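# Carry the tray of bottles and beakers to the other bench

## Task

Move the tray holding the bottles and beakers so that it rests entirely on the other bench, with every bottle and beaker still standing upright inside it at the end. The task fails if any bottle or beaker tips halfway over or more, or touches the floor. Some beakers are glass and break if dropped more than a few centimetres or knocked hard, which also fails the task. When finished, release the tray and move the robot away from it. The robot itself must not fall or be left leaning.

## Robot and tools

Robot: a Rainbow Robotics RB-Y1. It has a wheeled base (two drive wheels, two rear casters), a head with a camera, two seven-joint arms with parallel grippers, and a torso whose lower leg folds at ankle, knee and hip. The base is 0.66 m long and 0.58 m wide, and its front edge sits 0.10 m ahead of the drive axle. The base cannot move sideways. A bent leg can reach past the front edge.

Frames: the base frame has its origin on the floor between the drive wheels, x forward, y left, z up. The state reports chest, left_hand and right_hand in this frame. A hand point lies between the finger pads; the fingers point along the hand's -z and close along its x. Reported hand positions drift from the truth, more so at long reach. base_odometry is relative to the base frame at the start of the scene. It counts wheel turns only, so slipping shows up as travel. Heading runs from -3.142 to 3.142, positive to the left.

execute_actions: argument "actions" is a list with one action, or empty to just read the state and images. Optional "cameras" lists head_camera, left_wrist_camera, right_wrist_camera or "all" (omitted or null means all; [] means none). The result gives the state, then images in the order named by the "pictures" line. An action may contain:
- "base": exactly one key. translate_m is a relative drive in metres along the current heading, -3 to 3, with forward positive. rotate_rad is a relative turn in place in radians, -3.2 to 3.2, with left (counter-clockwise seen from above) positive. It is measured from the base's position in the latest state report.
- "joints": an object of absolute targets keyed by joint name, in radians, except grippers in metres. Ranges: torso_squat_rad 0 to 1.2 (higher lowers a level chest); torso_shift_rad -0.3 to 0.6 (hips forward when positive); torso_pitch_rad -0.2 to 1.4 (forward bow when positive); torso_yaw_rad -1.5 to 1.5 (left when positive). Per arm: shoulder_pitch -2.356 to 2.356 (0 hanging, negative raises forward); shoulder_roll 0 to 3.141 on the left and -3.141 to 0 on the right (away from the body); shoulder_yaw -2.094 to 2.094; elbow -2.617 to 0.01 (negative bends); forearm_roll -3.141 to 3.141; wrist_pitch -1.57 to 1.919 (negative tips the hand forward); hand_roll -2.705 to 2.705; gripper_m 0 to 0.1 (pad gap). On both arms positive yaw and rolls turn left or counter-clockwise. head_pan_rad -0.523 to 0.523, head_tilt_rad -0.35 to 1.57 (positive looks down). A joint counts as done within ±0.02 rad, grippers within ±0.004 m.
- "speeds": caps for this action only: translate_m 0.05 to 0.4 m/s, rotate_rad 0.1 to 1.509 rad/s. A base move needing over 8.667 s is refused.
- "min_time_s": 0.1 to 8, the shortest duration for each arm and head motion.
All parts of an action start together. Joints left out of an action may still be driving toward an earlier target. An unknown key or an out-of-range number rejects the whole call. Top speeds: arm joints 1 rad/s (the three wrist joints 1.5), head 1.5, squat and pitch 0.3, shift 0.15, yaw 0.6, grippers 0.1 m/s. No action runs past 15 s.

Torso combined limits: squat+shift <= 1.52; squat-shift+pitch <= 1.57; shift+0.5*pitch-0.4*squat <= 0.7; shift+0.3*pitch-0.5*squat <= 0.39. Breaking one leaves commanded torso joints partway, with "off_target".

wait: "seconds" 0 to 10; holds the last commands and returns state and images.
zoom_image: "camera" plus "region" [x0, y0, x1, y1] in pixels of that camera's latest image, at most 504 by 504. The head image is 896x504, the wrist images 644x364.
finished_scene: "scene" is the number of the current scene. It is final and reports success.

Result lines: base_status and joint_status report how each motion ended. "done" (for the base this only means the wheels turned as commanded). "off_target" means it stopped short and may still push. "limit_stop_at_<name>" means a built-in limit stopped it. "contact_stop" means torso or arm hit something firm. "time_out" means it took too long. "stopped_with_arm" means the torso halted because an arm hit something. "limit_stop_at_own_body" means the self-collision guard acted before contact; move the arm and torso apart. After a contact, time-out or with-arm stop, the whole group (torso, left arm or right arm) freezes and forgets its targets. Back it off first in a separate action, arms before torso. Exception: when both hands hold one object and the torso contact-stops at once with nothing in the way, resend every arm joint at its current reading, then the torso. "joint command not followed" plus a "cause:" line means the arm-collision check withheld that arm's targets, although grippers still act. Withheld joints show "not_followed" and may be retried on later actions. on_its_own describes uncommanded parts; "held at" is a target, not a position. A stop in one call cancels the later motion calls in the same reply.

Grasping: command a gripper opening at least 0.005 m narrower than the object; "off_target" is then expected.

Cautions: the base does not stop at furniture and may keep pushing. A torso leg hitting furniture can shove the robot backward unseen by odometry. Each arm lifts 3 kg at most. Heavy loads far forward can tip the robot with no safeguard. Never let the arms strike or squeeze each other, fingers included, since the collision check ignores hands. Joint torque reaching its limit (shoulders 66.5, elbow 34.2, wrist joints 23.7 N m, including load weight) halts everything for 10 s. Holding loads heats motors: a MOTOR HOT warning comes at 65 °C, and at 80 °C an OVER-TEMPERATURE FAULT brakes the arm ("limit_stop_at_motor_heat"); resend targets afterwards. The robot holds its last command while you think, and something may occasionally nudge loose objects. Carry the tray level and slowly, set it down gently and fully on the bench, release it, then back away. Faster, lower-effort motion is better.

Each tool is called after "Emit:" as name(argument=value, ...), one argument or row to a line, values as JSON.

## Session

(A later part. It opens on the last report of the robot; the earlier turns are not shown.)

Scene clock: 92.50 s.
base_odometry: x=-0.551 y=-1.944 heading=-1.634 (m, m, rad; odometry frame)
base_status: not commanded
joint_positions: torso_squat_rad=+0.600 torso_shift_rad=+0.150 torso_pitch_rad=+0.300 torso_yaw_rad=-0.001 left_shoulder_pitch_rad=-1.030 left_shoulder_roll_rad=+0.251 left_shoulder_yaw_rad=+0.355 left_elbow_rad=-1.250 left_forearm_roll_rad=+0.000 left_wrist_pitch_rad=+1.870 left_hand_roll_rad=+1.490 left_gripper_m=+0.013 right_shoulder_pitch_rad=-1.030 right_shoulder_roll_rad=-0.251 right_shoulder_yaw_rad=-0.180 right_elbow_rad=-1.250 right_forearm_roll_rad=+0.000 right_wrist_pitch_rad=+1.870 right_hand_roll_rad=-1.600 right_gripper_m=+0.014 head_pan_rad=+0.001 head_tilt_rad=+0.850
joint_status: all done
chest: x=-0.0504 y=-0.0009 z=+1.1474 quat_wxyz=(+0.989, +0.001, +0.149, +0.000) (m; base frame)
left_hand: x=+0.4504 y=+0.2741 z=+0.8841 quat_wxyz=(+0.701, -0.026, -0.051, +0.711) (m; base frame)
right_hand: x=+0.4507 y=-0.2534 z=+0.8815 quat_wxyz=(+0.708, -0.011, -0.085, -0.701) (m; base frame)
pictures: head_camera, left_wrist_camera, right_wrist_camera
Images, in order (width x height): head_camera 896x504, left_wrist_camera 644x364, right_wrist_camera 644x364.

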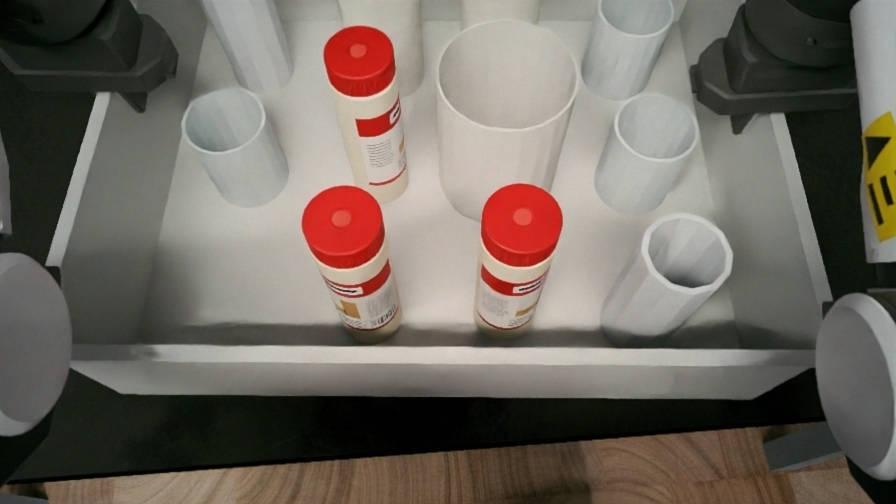

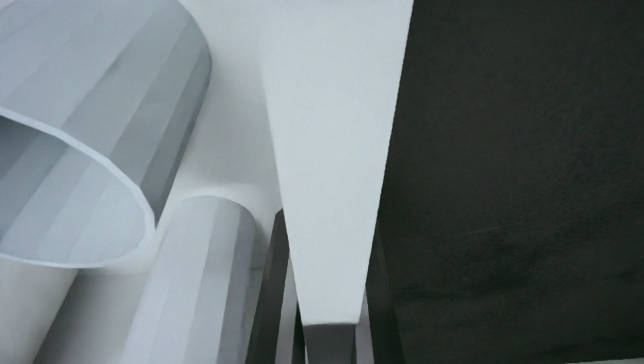

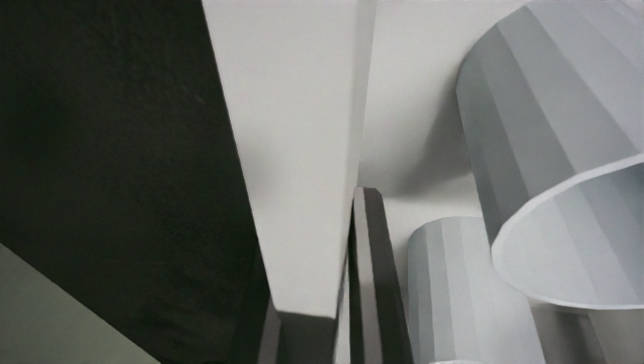

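Set down. Release and retreat.

Emit:
execute_actions(
  actions=[
    {"joints":{"left_gripper_m":0.034,"right_gripper_m":0.036}},
  ],
  cameras=[],
)

Emit:
execute_actions(
  actions=[
    {"joints":{"torso_squat_rad":0.2}},
  ],
  cameras=["head_camera"],
)

Emit:
execute_actions(
  actions=[
    {"base":{"translate_m":-0.9},"joints":{"head_tilt_rad":0.4}},
  ],
  cameras=["head_camera"],
)

Scene clock: 93.60 s.
base_odometry: x=-0.551 y=-1.944 heading=-1.634 (m, m, rad; odometry frame)
base_status: not commanded
joint_positions: torso_squat_rad=+0.600 torso_shift_rad=+0.150 torso_pitch_rad=+0.300 torso_yaw_rad=-0.001 left_shoulder_pitch_rad=-1.030 left_shoulder_roll_rad=+0.251 left_shoulder_yaw_rad=+0.355 left_elbow_rad=-1.250 left_forearm_roll_rad=+0.000 left_wrist_pitch_rad=+1.870 left_hand_roll_rad=+1.490 left_gripper_m=+0.034 right_shoulder_pitch_rad=-1.030 right_shoulder_roll_rad=-0.250 right_shoulder_yaw_rad=-0.180 right_elbow_rad=-1.250 right_forearm_roll_rad=+0.000 right_wrist_pitch_rad=+1.870 right_hand_roll_rad=-1.600 right_gripper_m=+0.036 head_pan_rad=+0.001 head_tilt_rad=+0.850
joint_status: all done
chest: x=-0.0503 y=-0.0009 z=+1.1474 quat_wxyz=(+0.989, +0.001, +0.149, +0.000) (m; base frame)
left_hand: x=+0.4505 y=+0.2739 z=+0.8841 quat_wxyz=(+0.701, -0.026, -0.051, +0.711) (m; base frame)
right_hand: x=+0.4508 y=-0.2531 z=+0.8814 quat_wxyz=(+0.708, -0.011, -0.085, -0.701) (m; base frame)
pictures: none
No camera images: the call's "cameras" was empty. Leave "cameras" out to get every camera's image.

Scene clock: 95.77 s.
base_odometry: x=-0.551 y=-1.944 heading=-1.634 (m, m, rad; odometry frame)
base_status: not commanded
joint_positions: torso_squat_rad=+0.200 torso_shift_rad=+0.150 torso_pitch_rad=+0.300 torso_yaw_rad=-0.001 left_shoulder_pitch_rad=-1.030 left_shoulder_roll_rad=+0.250 left_shoulder_yaw_rad=+0.355 left_elbow_rad=-1.250 left_forearm_roll_rad=+0.000 left_wrist_pitch_rad=+1.870 left_hand_roll_rad=+1.490 left_gripper_m=+0.034 right_shoulder_pitch_rad=-1.030 right_shoulder_roll_rad=-0.250 right_shoulder_yaw_rad=-0.180 right_elbow_rad=-1.250 right_forearm_roll_rad=+0.000 right_wrist_pitch_rad=+1.870 right_hand_roll_rad=-1.600 right_gripper_m=+0.036 head_pan_rad=+0.001 head_tilt_rad=+0.850
joint_status: all done
chest: x=-0.0340 y=-0.0010 z=+1.2544 quat_wxyz=(+0.989, +0.001, +0.149, +0.000) (m; base frame)
left_hand: x=+0.4668 y=+0.2738 z=+0.9912 quat_wxyz=(+0.701, -0.026, -0.051, +0.711) (m; base frame)
right_hand: x=+0.4670 y=-0.2531 z=+0.9884 quat_wxyz=(+0.708, -0.011, -0.085, -0.701) (m; base frame)
pictures: head_camera
Images, in order (width x height): head_camera 896x504.

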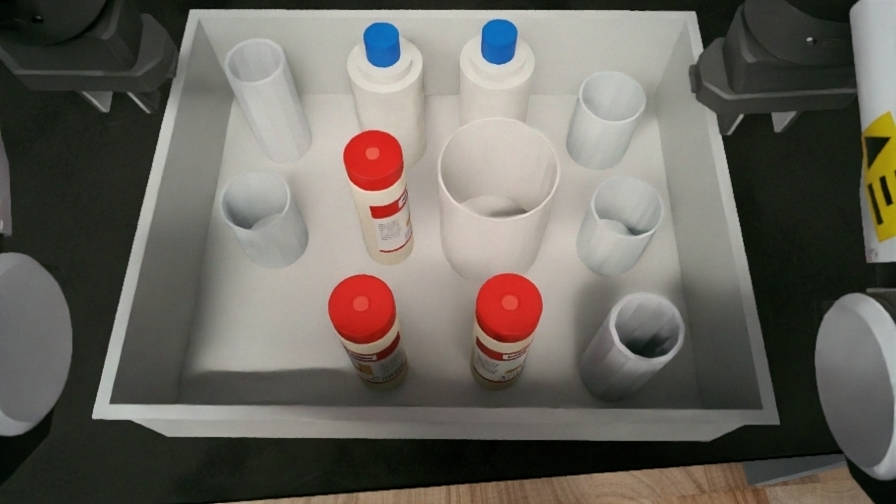

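Scene clock: 99.60 s.
base_odometry: x=-0.494 y=-1.046 heading=-1.635 (m, m, rad; odometry frame)
base_status: done
joint_positions: torso_squat_rad=+0.200 torso_shift_rad=+0.150 torso_pitch_rad=+0.300 torso_yaw_rad=-0.001 left_shoulder_pitch_rad=-1.030 left_shoulder_roll_rad=+0.250 left_shoulder_yaw_rad=+0.355 left_elbow_rad=-1.250 left_forearm_roll_rad=+0.000 left_wrist_pitch_rad=+1.870 left_hand_roll_rad=+1.490 left_gripper_m=+0.034 right_shoulder_pitch_rad=-1.030 right_shoulder_roll_rad=-0.250 right_shoulder_yaw_rad=-0.180 right_elbow_rad=-1.250 right_forearm_roll_rad=+0.000 right_wrist_pitch_rad=+1.870 right_hand_roll_rad=-1.600 right_gripper_m=+0.036 head_pan_rad=+0.001 head_tilt_rad=+0.400
joint_status: all done
chest: x=-0.0341 y=-0.0010 z=+1.2545 quat_wxyz=(+0.989, +0.001, +0.149, +0.000) (m; base frame)
left_hand: x=+0.4669 y=+0.2737 z=+0.9913 quat_wxyz=(+0.701, -0.026, -0.051, +0.711) (m; base frame)
right_hand: x=+0.4670 y=-0.2531 z=+0.9885 quat_wxyz=(+0.708, -0.011, -0.085, -0.701) (m; base frame)
pictures: head_camera
Images, in order (width x height): head_camera 896x504.

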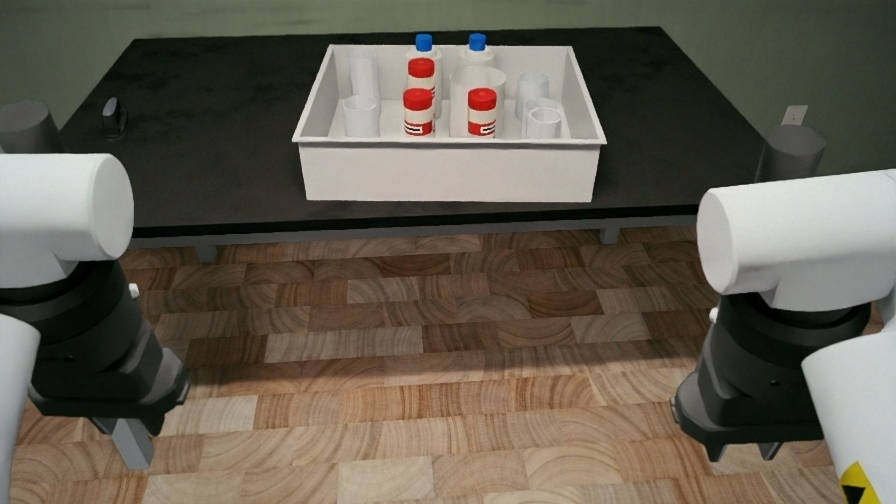

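Emit:
finished_scene(
  scene=1,
)

The scene is finished: the task was done.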